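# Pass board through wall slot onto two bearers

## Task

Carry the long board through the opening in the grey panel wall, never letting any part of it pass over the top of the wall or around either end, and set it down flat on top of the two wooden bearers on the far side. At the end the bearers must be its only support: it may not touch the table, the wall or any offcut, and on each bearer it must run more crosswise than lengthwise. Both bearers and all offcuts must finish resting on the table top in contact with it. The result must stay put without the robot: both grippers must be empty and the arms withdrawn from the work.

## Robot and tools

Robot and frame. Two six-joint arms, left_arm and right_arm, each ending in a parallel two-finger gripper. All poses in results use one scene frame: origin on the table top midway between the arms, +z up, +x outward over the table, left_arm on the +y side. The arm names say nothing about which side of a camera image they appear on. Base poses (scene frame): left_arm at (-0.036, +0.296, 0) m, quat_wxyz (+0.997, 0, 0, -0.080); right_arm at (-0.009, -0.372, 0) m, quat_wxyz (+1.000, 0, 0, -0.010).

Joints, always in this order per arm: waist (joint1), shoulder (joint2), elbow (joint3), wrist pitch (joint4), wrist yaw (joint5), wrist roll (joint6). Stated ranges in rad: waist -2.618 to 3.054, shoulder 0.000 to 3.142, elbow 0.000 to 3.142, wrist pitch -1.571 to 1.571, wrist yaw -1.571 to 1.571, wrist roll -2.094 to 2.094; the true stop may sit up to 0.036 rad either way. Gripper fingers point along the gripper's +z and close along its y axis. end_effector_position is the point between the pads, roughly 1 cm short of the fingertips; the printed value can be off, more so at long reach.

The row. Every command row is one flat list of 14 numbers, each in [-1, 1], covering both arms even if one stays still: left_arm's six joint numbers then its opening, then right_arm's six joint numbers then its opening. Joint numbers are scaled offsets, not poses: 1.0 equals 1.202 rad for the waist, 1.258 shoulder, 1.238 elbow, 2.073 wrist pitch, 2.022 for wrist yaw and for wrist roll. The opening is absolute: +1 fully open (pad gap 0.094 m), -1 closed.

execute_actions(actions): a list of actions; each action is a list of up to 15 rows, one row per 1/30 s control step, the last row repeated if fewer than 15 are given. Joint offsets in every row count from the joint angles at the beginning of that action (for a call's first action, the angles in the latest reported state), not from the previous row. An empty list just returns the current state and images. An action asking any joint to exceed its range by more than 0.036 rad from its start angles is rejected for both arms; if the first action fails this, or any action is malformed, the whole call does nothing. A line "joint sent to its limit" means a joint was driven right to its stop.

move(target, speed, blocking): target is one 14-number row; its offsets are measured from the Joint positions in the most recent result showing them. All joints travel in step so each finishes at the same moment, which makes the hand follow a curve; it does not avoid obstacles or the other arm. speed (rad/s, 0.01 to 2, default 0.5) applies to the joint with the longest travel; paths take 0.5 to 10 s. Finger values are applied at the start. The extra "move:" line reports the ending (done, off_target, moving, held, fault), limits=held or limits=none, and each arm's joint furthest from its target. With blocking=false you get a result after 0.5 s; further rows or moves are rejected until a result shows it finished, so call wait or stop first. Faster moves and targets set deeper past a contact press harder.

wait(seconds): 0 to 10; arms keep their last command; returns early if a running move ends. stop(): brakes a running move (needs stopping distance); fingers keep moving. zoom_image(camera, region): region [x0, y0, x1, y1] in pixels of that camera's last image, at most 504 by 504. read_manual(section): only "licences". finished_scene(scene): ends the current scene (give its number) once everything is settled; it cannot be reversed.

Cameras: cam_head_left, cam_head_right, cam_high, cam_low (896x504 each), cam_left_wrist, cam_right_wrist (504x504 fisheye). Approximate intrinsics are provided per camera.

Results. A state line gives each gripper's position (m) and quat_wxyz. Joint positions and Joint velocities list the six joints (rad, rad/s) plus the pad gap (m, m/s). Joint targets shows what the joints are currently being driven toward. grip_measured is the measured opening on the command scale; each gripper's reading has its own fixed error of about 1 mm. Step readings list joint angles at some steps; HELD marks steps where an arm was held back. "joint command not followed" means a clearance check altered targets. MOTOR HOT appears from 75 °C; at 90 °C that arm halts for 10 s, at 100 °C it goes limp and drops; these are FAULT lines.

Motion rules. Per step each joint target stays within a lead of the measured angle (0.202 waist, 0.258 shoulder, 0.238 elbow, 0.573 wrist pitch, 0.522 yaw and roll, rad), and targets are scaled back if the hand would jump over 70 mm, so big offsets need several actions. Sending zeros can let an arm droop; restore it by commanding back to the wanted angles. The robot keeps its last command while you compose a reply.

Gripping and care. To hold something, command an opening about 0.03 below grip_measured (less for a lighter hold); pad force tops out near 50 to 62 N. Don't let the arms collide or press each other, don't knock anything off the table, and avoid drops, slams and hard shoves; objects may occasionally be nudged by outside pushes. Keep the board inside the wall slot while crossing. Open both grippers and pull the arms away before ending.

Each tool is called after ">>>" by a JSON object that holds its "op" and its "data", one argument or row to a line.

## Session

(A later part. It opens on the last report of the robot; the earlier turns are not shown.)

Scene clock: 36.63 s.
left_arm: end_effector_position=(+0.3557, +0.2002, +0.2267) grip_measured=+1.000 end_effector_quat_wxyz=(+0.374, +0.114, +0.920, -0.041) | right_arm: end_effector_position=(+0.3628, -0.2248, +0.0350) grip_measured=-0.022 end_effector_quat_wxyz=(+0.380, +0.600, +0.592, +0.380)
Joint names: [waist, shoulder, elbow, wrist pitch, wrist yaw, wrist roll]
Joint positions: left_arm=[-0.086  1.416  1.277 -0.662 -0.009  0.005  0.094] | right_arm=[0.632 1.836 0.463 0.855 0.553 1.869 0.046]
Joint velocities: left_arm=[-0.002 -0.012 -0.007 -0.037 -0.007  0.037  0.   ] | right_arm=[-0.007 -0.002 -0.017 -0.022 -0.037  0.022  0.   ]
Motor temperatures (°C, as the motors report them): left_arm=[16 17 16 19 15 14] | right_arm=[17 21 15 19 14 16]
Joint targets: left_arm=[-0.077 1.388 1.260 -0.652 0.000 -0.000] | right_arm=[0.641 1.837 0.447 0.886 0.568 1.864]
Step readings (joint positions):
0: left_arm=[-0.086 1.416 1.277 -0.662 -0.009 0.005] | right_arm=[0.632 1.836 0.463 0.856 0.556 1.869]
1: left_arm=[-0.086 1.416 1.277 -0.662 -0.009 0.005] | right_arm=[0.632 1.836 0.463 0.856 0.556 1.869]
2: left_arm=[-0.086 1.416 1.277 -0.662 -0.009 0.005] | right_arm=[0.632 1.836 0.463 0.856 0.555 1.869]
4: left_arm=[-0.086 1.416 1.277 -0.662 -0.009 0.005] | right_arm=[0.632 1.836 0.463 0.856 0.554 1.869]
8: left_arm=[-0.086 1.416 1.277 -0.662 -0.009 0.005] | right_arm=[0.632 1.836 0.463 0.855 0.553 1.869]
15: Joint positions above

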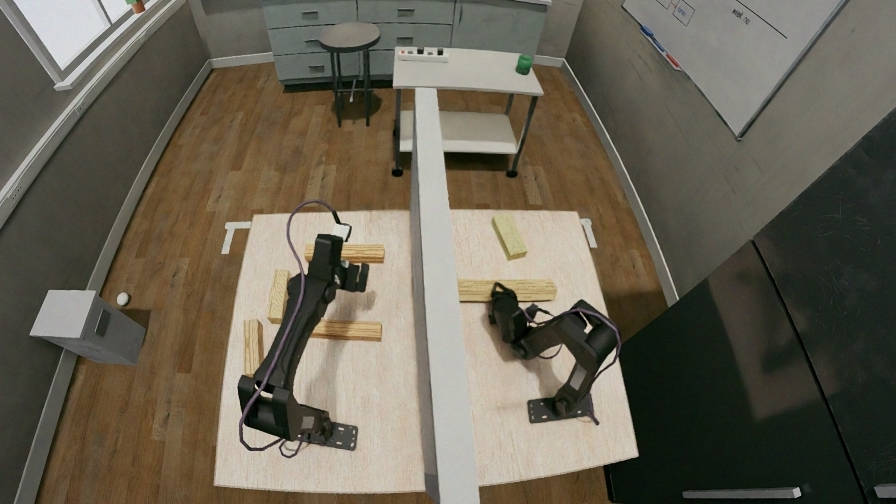

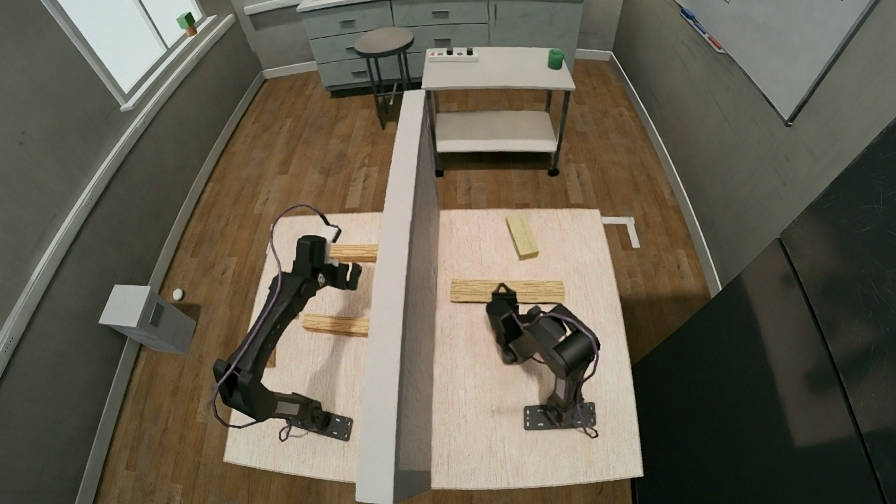

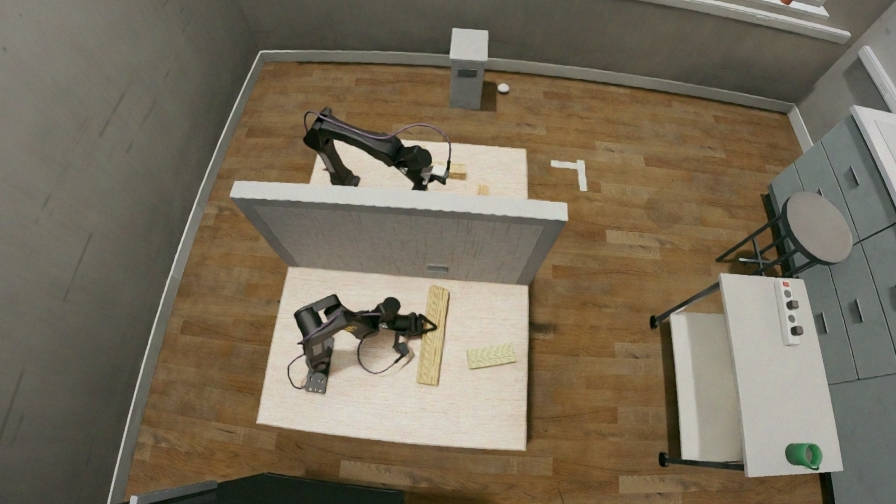

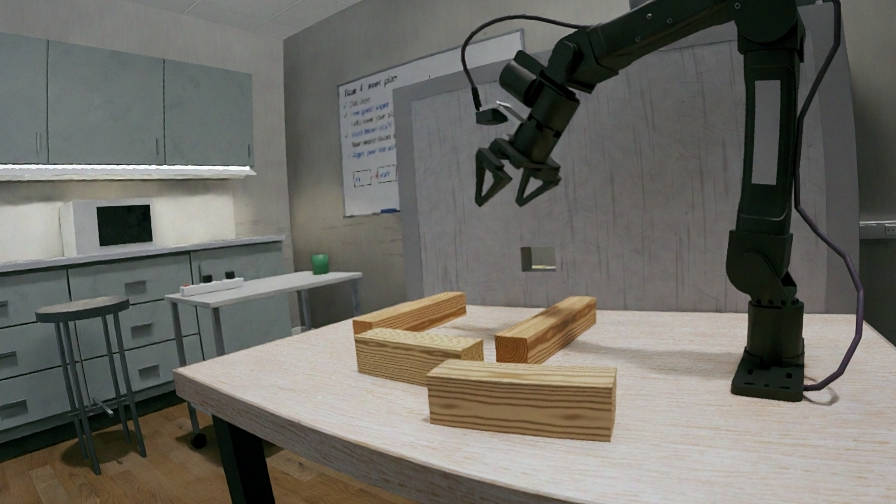

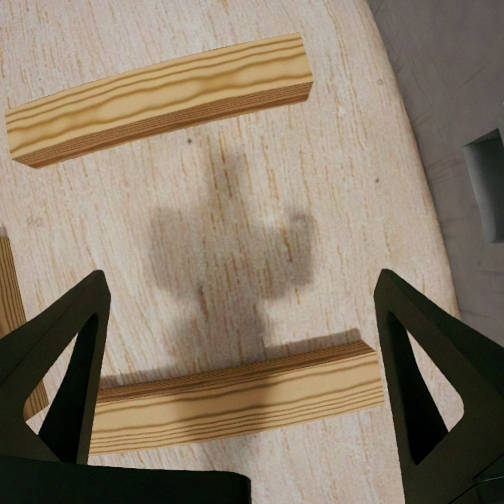

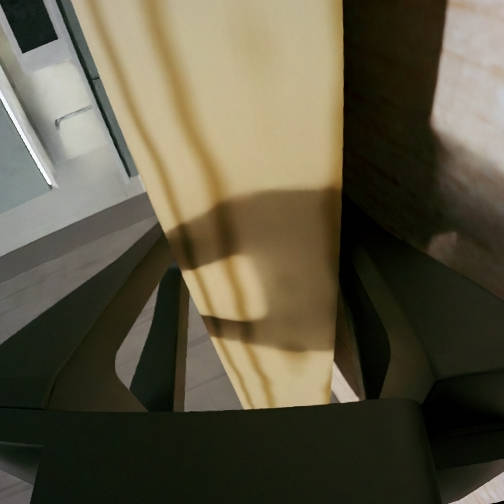

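>>> {"op": "move", "data": {
  "target": [0.0075, -0.0223, -0.0137, 0.0048, 0.0045, -0.0025, 1, 0.1256, -0.1415, -0.1349, -0.0217, 0.0623, 0.0475, -0.02],
  "speed": 0.15
}}

Scene clock: 38.60 s.
left_arm: end_effector_position=(+0.3557, +0.2002, +0.2267) grip_measured=+1.000 end_effector_quat_wxyz=(+0.374, +0.114, +0.920, -0.041) | right_arm: end_effector_position=(+0.3131, -0.2189, +0.0460) grip_measured=-0.022 end_effector_quat_wxyz=(+0.374, +0.601, +0.584, +0.398)
Joint names: [waist, shoulder, elbow, wrist pitch, wrist yaw, wrist roll]
Joint positions: left_arm=[-0.086  1.416  1.277 -0.662 -0.009  0.005  0.094] | right_arm=[0.773 1.679 0.318 0.825 0.661 1.967 0.046]
Joint velocities: left_arm=[-0.012 -0.007 -0.007  0.022  0.022  0.081  0.   ] | right_arm=[ 0.012 -0.002  0.017  0.051 -0.022  0.051  0.   ]
Motor temperatures (°C, as the motors report them): left_arm=[16 17 16 19 15 14] | right_arm=[17 21 15 19 14 16]
Joint targets: left_arm=[-0.077 1.388 1.260 -0.652 0.000 -0.000] | right_arm=[0.783 1.658 0.295 0.810 0.680 1.964]
move: off_target (left_arm, right_arm); limits=none; left_arm: farthest joint: the shoulder, 0.028 radians from its target (0.028 radians at the start); right_arm: farthest joint: the elbow, 0.022 radians from its target (0.167 radians at the start)

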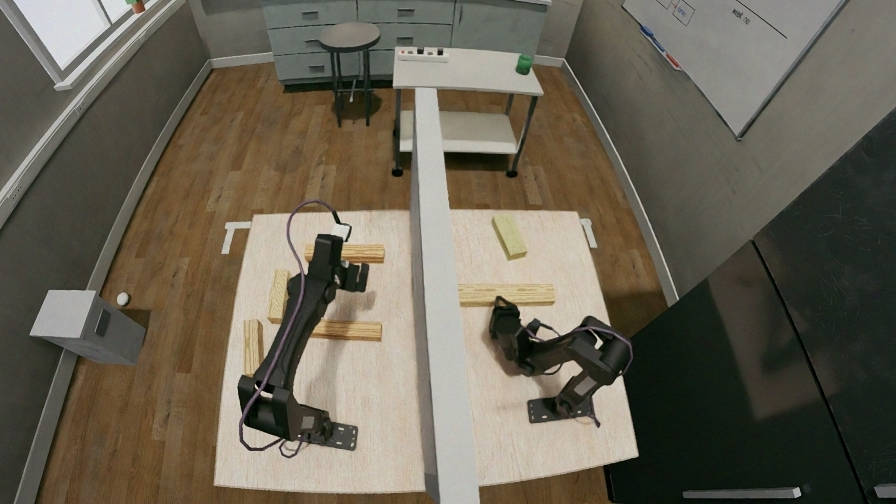

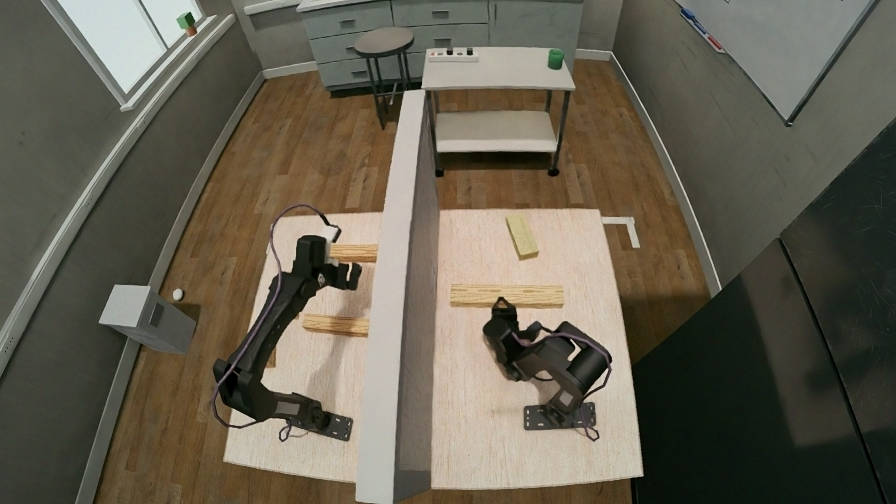

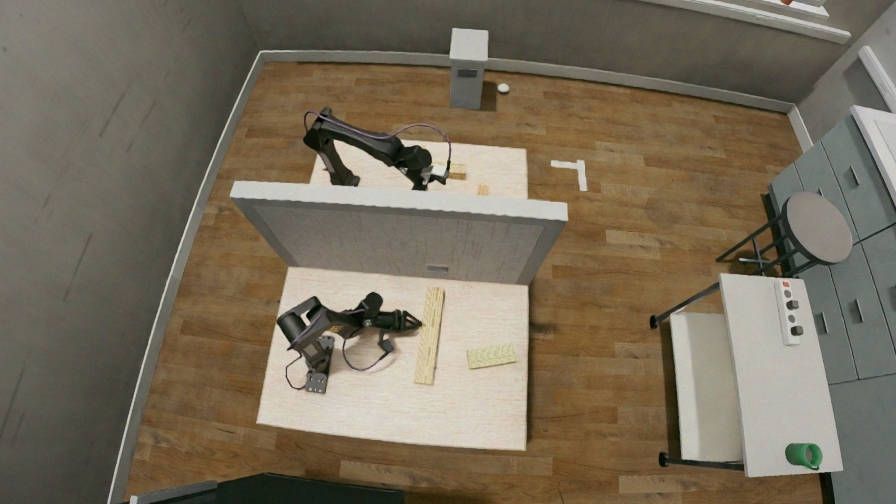

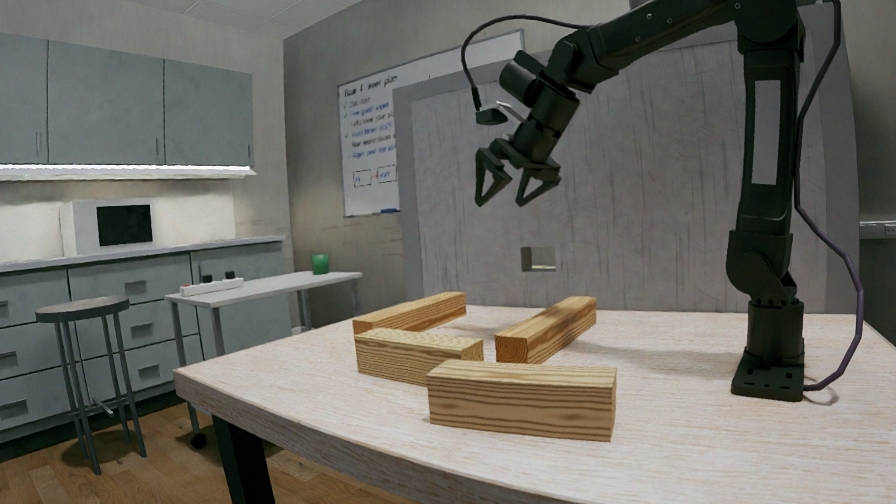

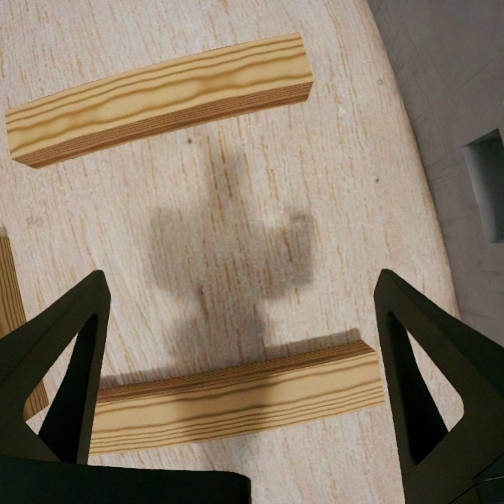

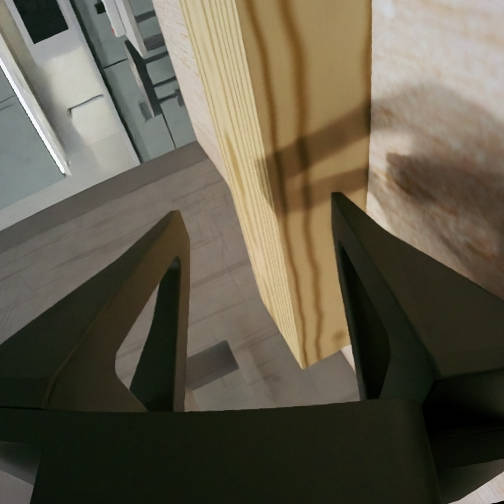

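>>> {"op": "move", "data": {
  "target": [0.0075, -0.0223, -0.0137, 0.0048, 0.0045, -0.0025, 1, 0.0096, -0.2925, 0.1395, -0.2627, 0.006, 0.0, -0.02],
  "speed": 1.0
}}

Scene clock: 42.93 s.
left_arm: end_effector_position=(+0.3557, +0.2002, +0.2267) grip_measured=+1.000 end_effector_quat_wxyz=(+0.374, +0.114, +0.920, -0.041) | right_arm: end_effector_position=(+0.3133, -0.2187, +0.1145) grip_measured=-0.022 end_effector_quat_wxyz=(+0.373, +0.602, +0.590, +0.387)
Joint names: [waist, shoulder, elbow, wrist pitch, wrist yaw, wrist roll]
Joint positions: left_arm=[-0.086  1.416  1.277 -0.662 -0.009  0.005  0.094] | right_arm=[0.773 1.33  0.464 0.302 0.66  1.97  0.046]
Joint velocities: left_arm=[ 0.002  0.007  0.002 -0.007 -0.022  0.007  0.   ] | right_arm=[-0.002  0.002  0.007 -0.022 -0.007  0.007 -0.001]
Motor temperatures (°C, as the motors report them): left_arm=[16 18 16 20 15 14] | right_arm=[17 21 15 19 14 16]
Joint targets: left_arm=[-0.077 1.388 1.260 -0.652 0.000 -0.000] | right_arm=[0.785 1.311 0.491 0.280 0.673 1.967]
move: off_target (left_arm, right_arm); limits=none; left_arm: farthest joint: the shoulder, 0.028 radians from its target (0.028 radians at the start); right_arm: farthest joint: the elbow, 0.027 radians from its target (0.173 radians at the start)

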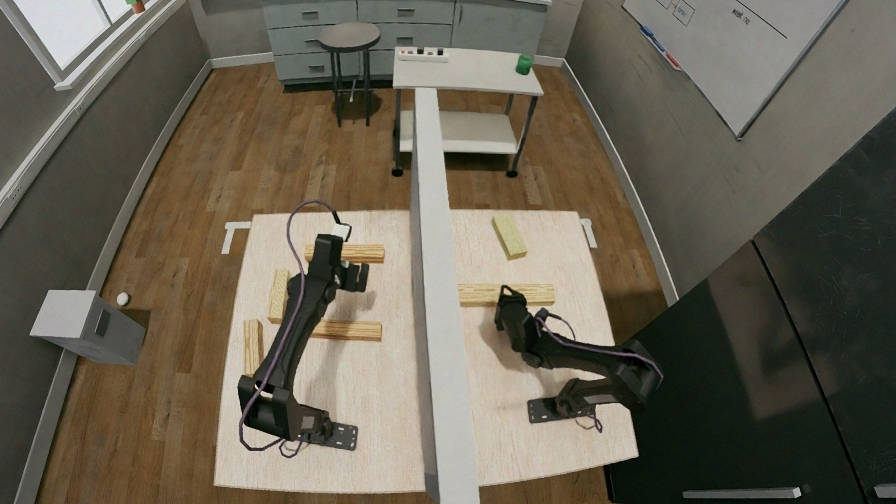

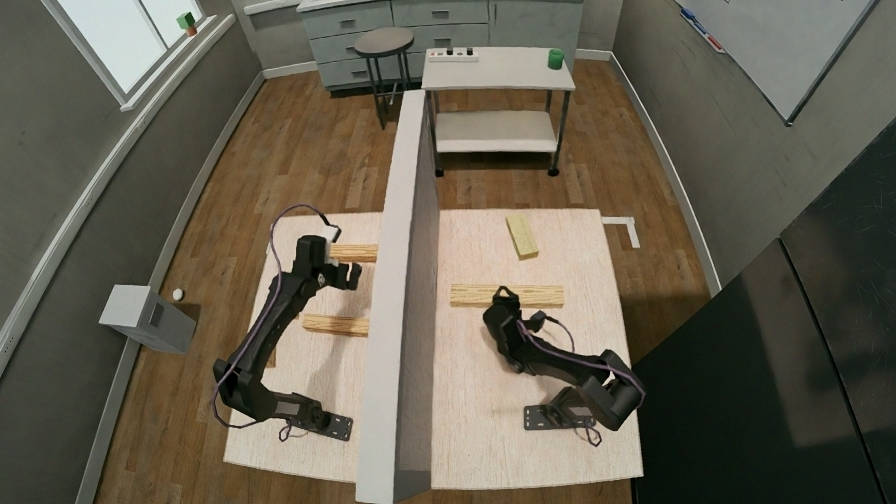

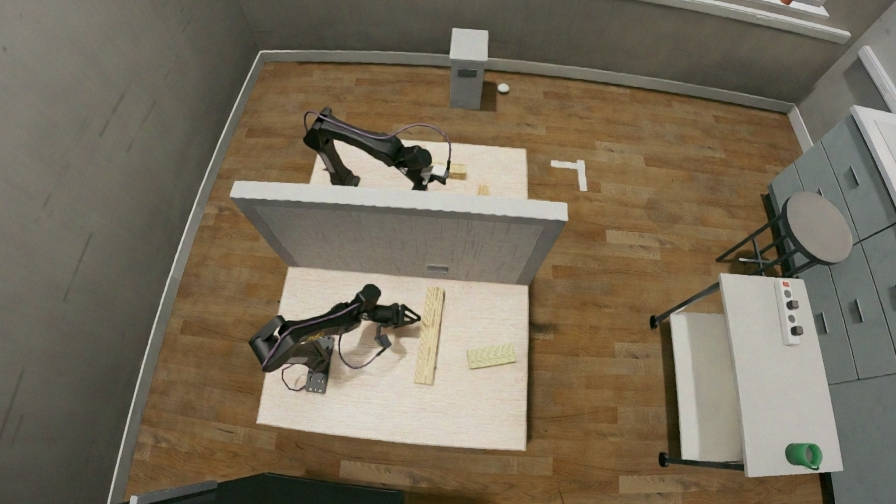

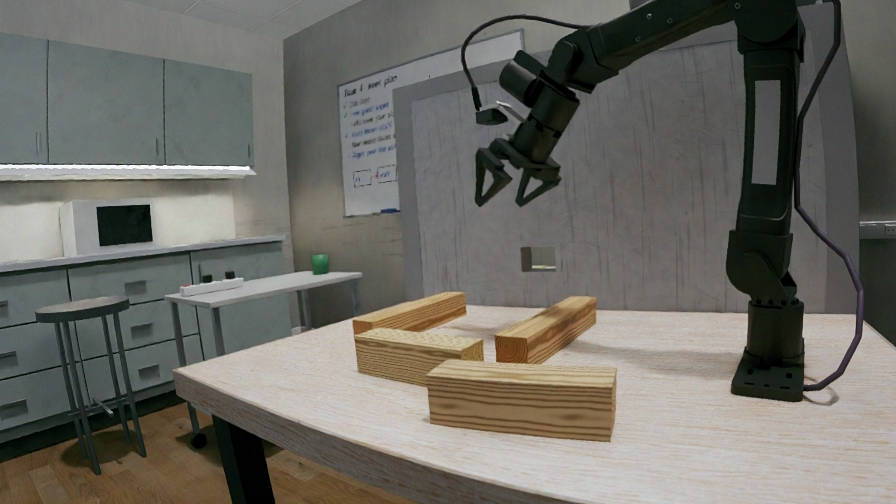

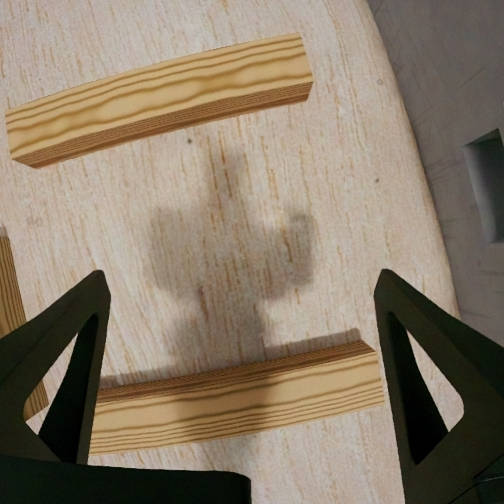

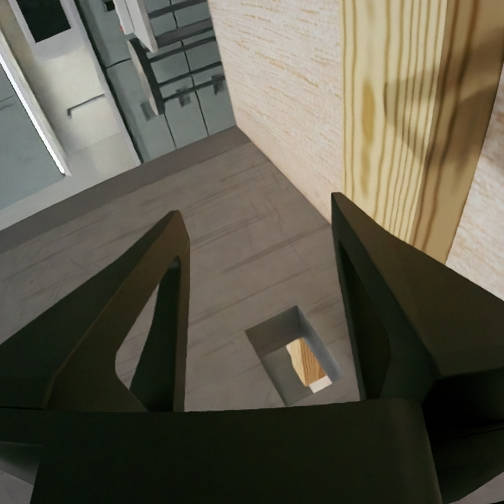

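>>> {"op": "move", "data": {
  "target": [0.0075, 0.5531, 0.671, -0.3751, 0.2249, 0.6441, 1, -0.7168, 0.4854, 1.0, -0.8162, -0.4815, -0.2524, 1],
  "speed": 1.2
}}

Scene clock: 50.57 s.
left_arm: end_effector_position=(+0.3619, +0.1214, +0.1681) grip_measured=+1.000 end_effector_quat_wxyz=(+0.156, +0.691, +0.689, -0.152) | right_arm: end_effector_position=(+0.3448, -0.3551, +0.1217) grip_measured=+1.000 end_effector_quat_wxyz=(-0.119, +0.703, +0.694, +0.100)
Joint names: [waist, shoulder, elbow, wrist pitch, wrist yaw, wrist roll]
Joint positions: left_arm=[-0.086  2.104  2.076 -1.423  0.424  1.302  0.094] | right_arm=[-0.088  1.928  1.67  -1.373 -0.308  1.465  0.094]
Joint velocities: left_arm=[-0.007 -0.017 -0.012  0.022 -0.022 -0.007  0.   ] | right_arm=[-0.007  0.002 -0.007 -0.022 -0.037 -0.022  0.   ]
Motor temperatures (°C, as the motors report them): left_arm=[16 18 16 20 15 14] | right_arm=[17 20 16 19 14 16]
Joint targets: left_arm=[-0.077 2.112 2.108 -1.439 0.446 1.307] | right_arm=[-0.088 1.941 1.702 -1.390 -0.313 1.460]
move: off_target (left_arm, right_arm); limits=none; left_arm: farthest joint: the elbow, 0.031 radians from its target (0.830 radians at the start); right_arm: farthest joint: the elbow, 0.032 radians from its target (1.238 radians at the start)

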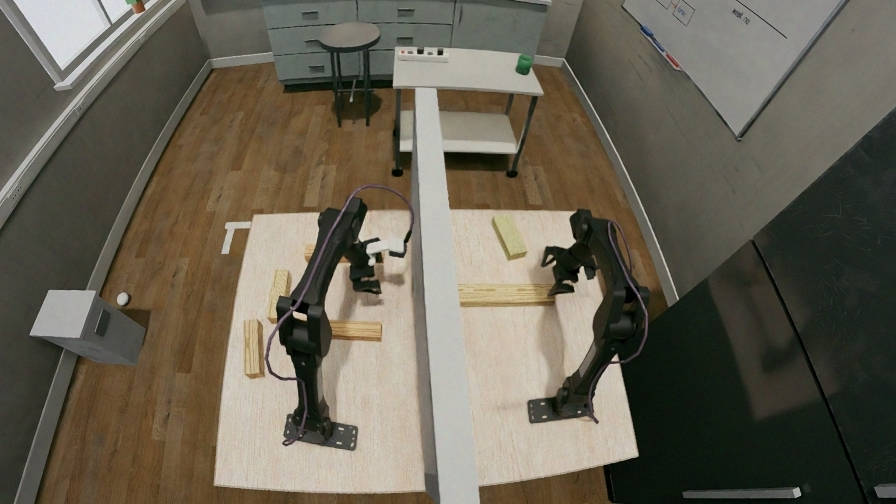

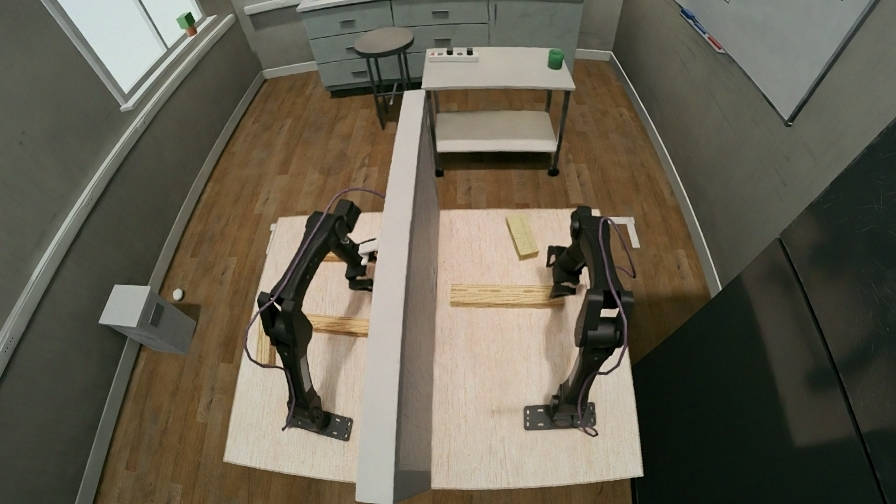

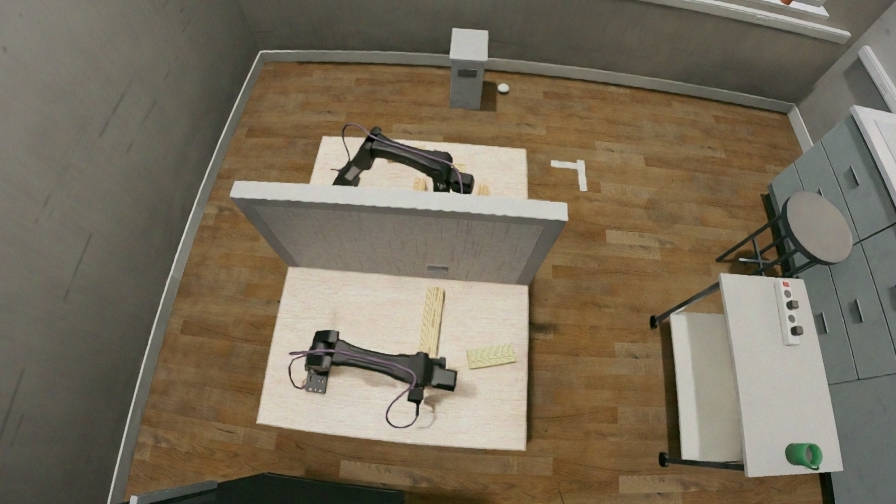

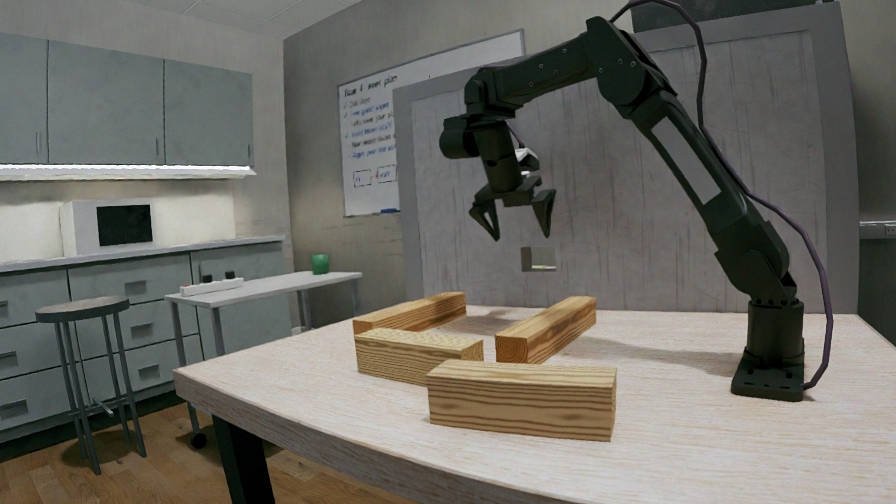

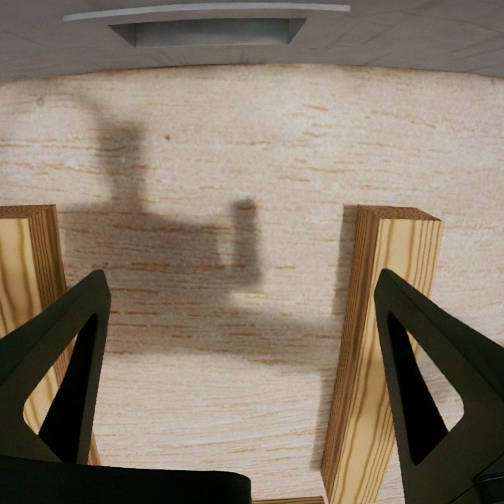

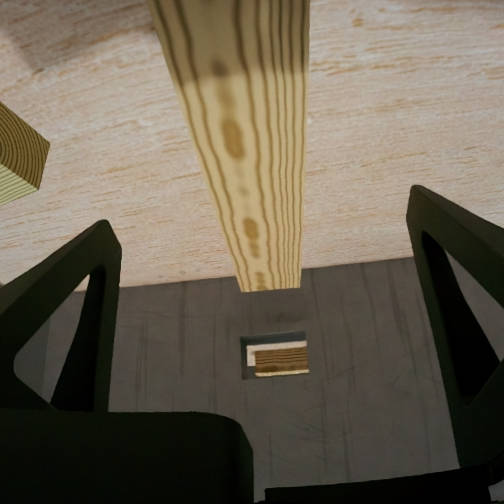

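>>> {"op": "execute_actions", "data": {
  "actions": []
}}

Scene clock: 51.30 s.
left_arm: end_effector_position=(+0.3618, +0.1214, +0.1681) grip_measured=+1.000 end_effector_quat_wxyz=(+0.156, +0.691, +0.689, -0.152) | right_arm: end_effector_position=(+0.3447, -0.3551, +0.1218) grip_measured=+1.000 end_effector_quat_wxyz=(-0.120, +0.703, +0.694, +0.100)
Joint names: [waist, shoulder, elbow, wrist pitch, wrist yaw, wrist roll]
Joint positions: left_arm=[-0.086  2.104  2.076 -1.423  0.424  1.302  0.094] | right_arm=[-0.088  1.928  1.67  -1.373 -0.308  1.465  0.094]
Joint velocities: left_arm=[-0.002 -0.007 -0.002  0.007 -0.007  0.007  0.   ] | right_arm=[ 0.007 -0.002 -0.002 -0.081  0.022 -0.007  0.   ]
Motor temperatures (°C, as the motors report them): left_arm=[16 18 16 19 15 14] | right_arm=[17 20 16 19 14 16]
Joint targets: left_arm=[-0.077 2.112 2.108 -1.439 0.446 1.307] | right_arm=[-0.088 1.941 1.702 -1.390 -0.313 1.460]

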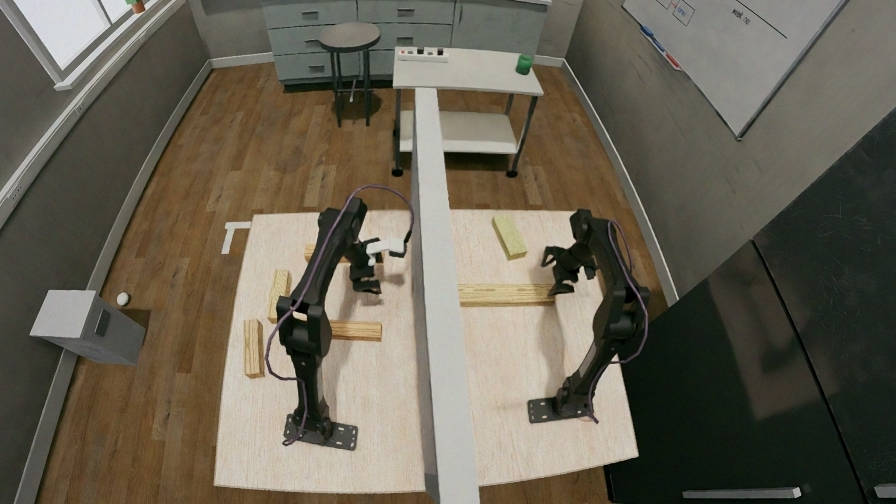

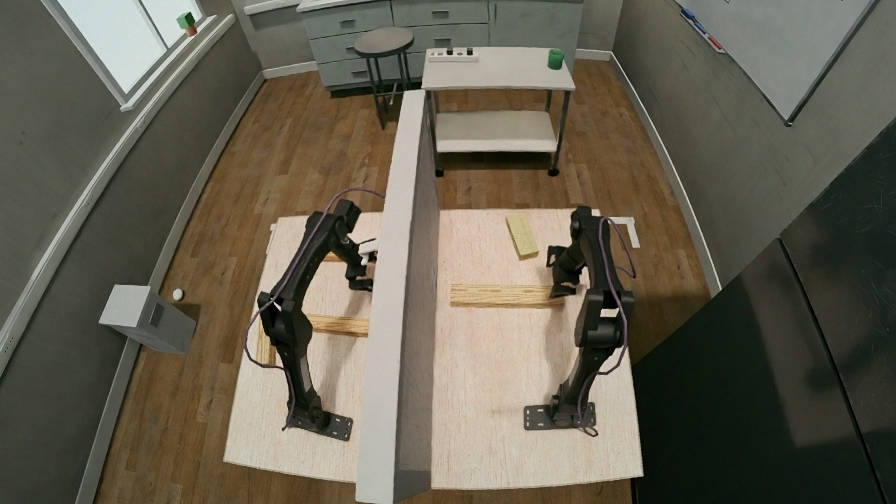

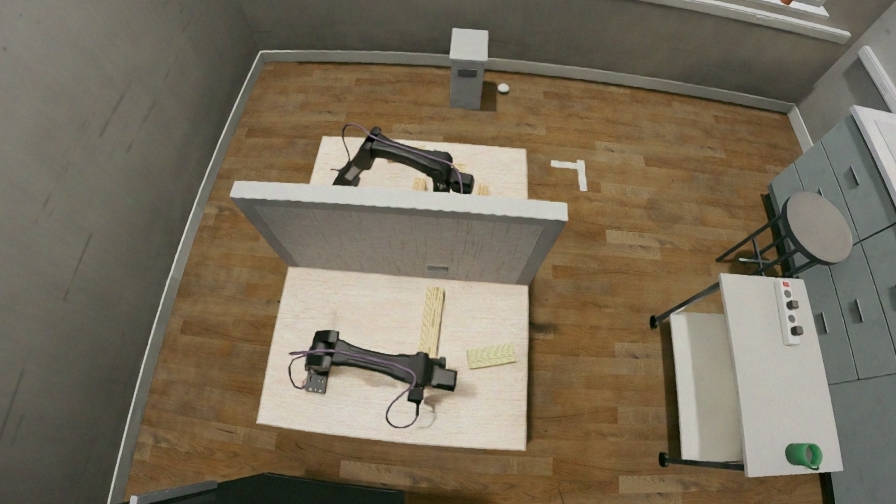

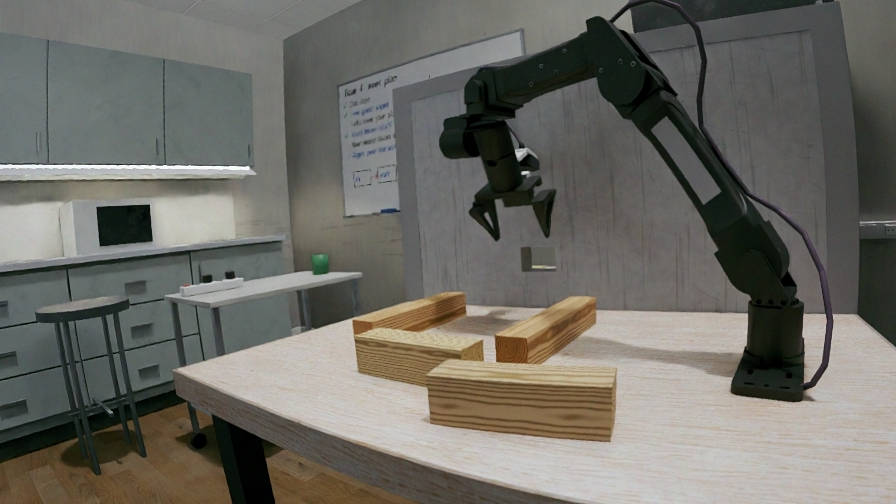

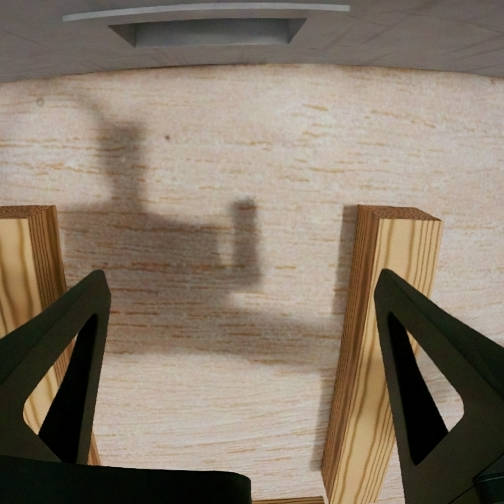

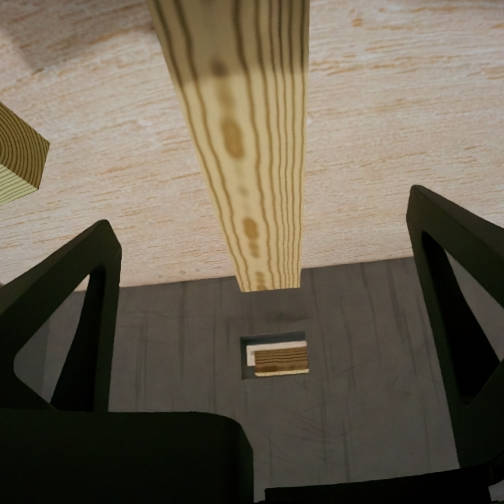

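>>> {"op": "move", "data": {
  "target": [0.0075, 0.0064, 0.0258, -0.0077, 0.0109, 0.0025, 1, 0.01414, 0.06804, -0.25557, 0.20309, 0.01187, 0.0025, 1],
  "speed": 0.5
}}

Scene clock: 54.60 s.
left_arm: end_effector_position=(+0.3618, +0.1214, +0.1681) grip_measured=+1.000 end_effector_quat_wxyz=(+0.156, +0.691, +0.689, -0.152) | right_arm: end_effector_position=(+0.3527, -0.3546, +0.0192) grip_measured=+1.000 end_effector_quat_wxyz=(-0.103, +0.699, +0.700, +0.107)
Joint names: [waist, shoulder, elbow, wrist pitch, wrist yaw, wrist roll]
Joint positions: left_arm=[-0.086  2.104  2.076 -1.423  0.424  1.302  0.094] | right_arm=[-0.079  2.008  1.369 -0.956 -0.298  1.465  0.094]
Joint velocities: left_arm=[-0.007  0.007  0.002 -0.037 -0.022  0.007  0.   ] | right_arm=[-0.012  0.002  0.012 -0.037 -0.022 -0.007  0.   ]
Motor temperatures (°C, as the motors report them): left_arm=[16 18 17 19 15 14] | right_arm=[17 20 16 19 14 16]
Joint targets: left_arm=[-0.077 2.112 2.108 -1.439 0.446 1.307] | right_arm=[-0.070 2.014 1.353 -0.952 -0.284 1.470]
move: off_target (left_arm); limits=none; left_arm: farthest joint: the elbow, 0.032 radians from its target (0.032 radians at the start); right_arm: farthest joint: the elbow, 0.015 radians from its target (0.316 radians at the start)

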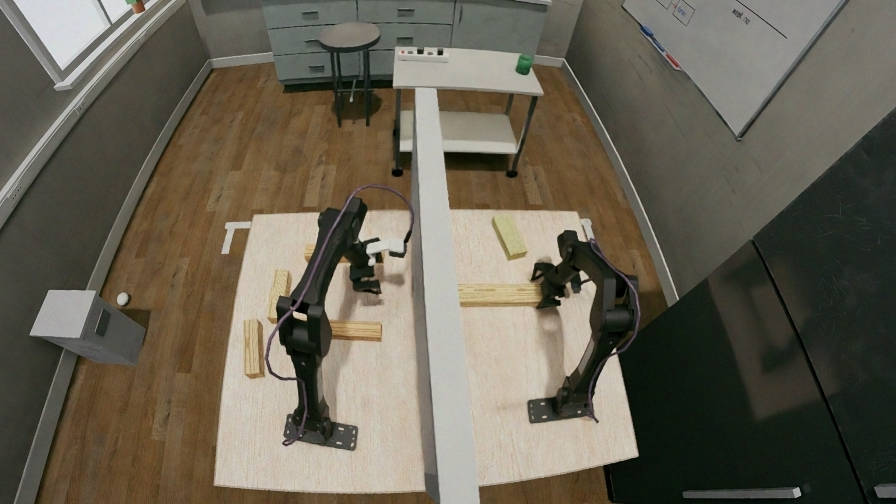

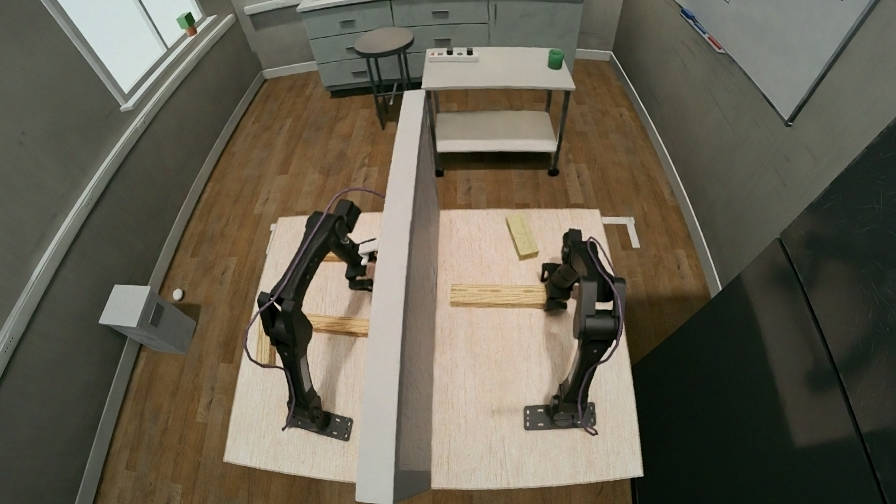

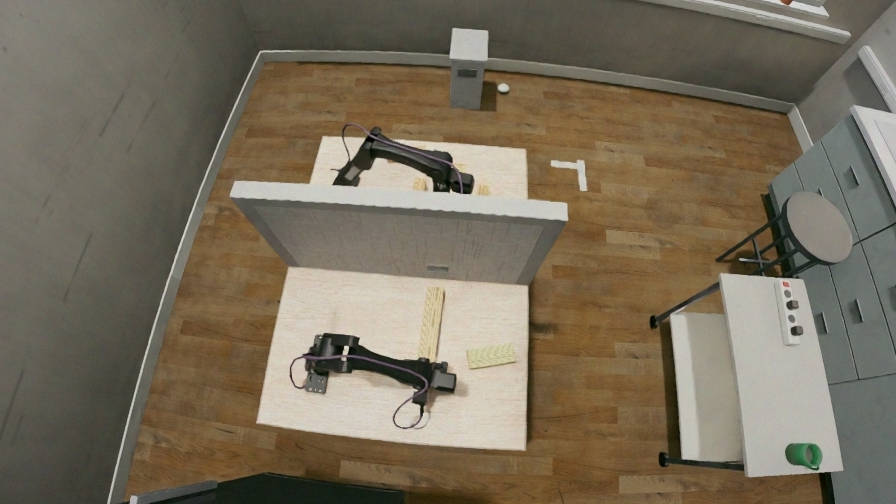

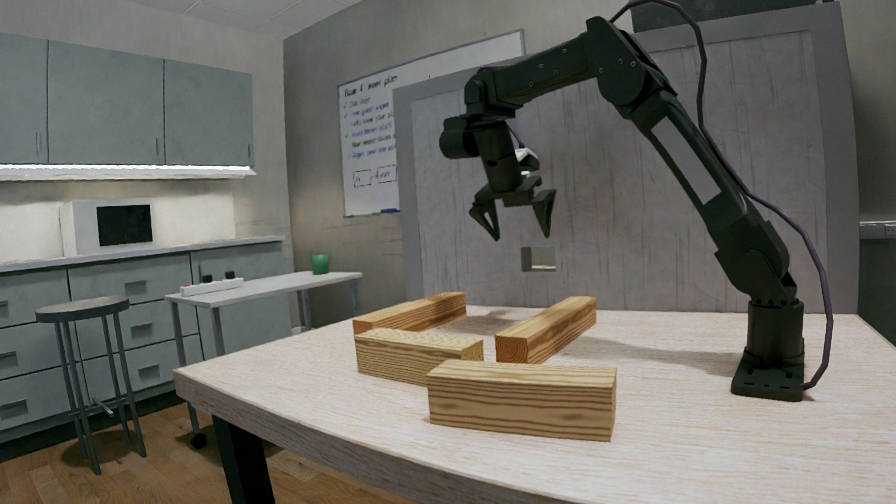

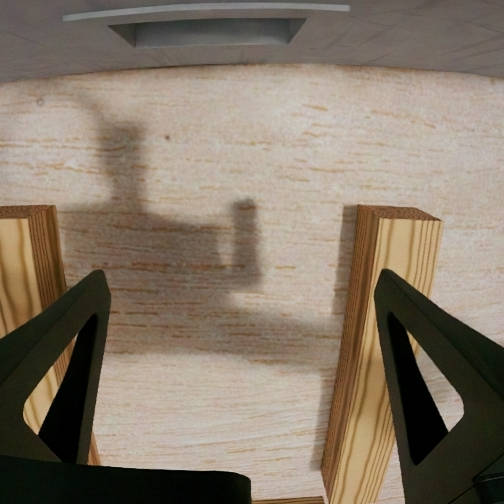

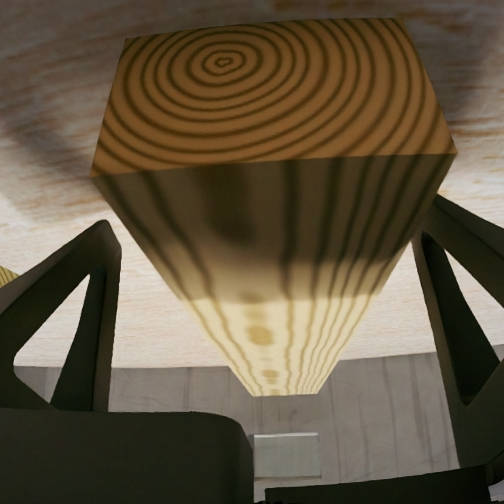

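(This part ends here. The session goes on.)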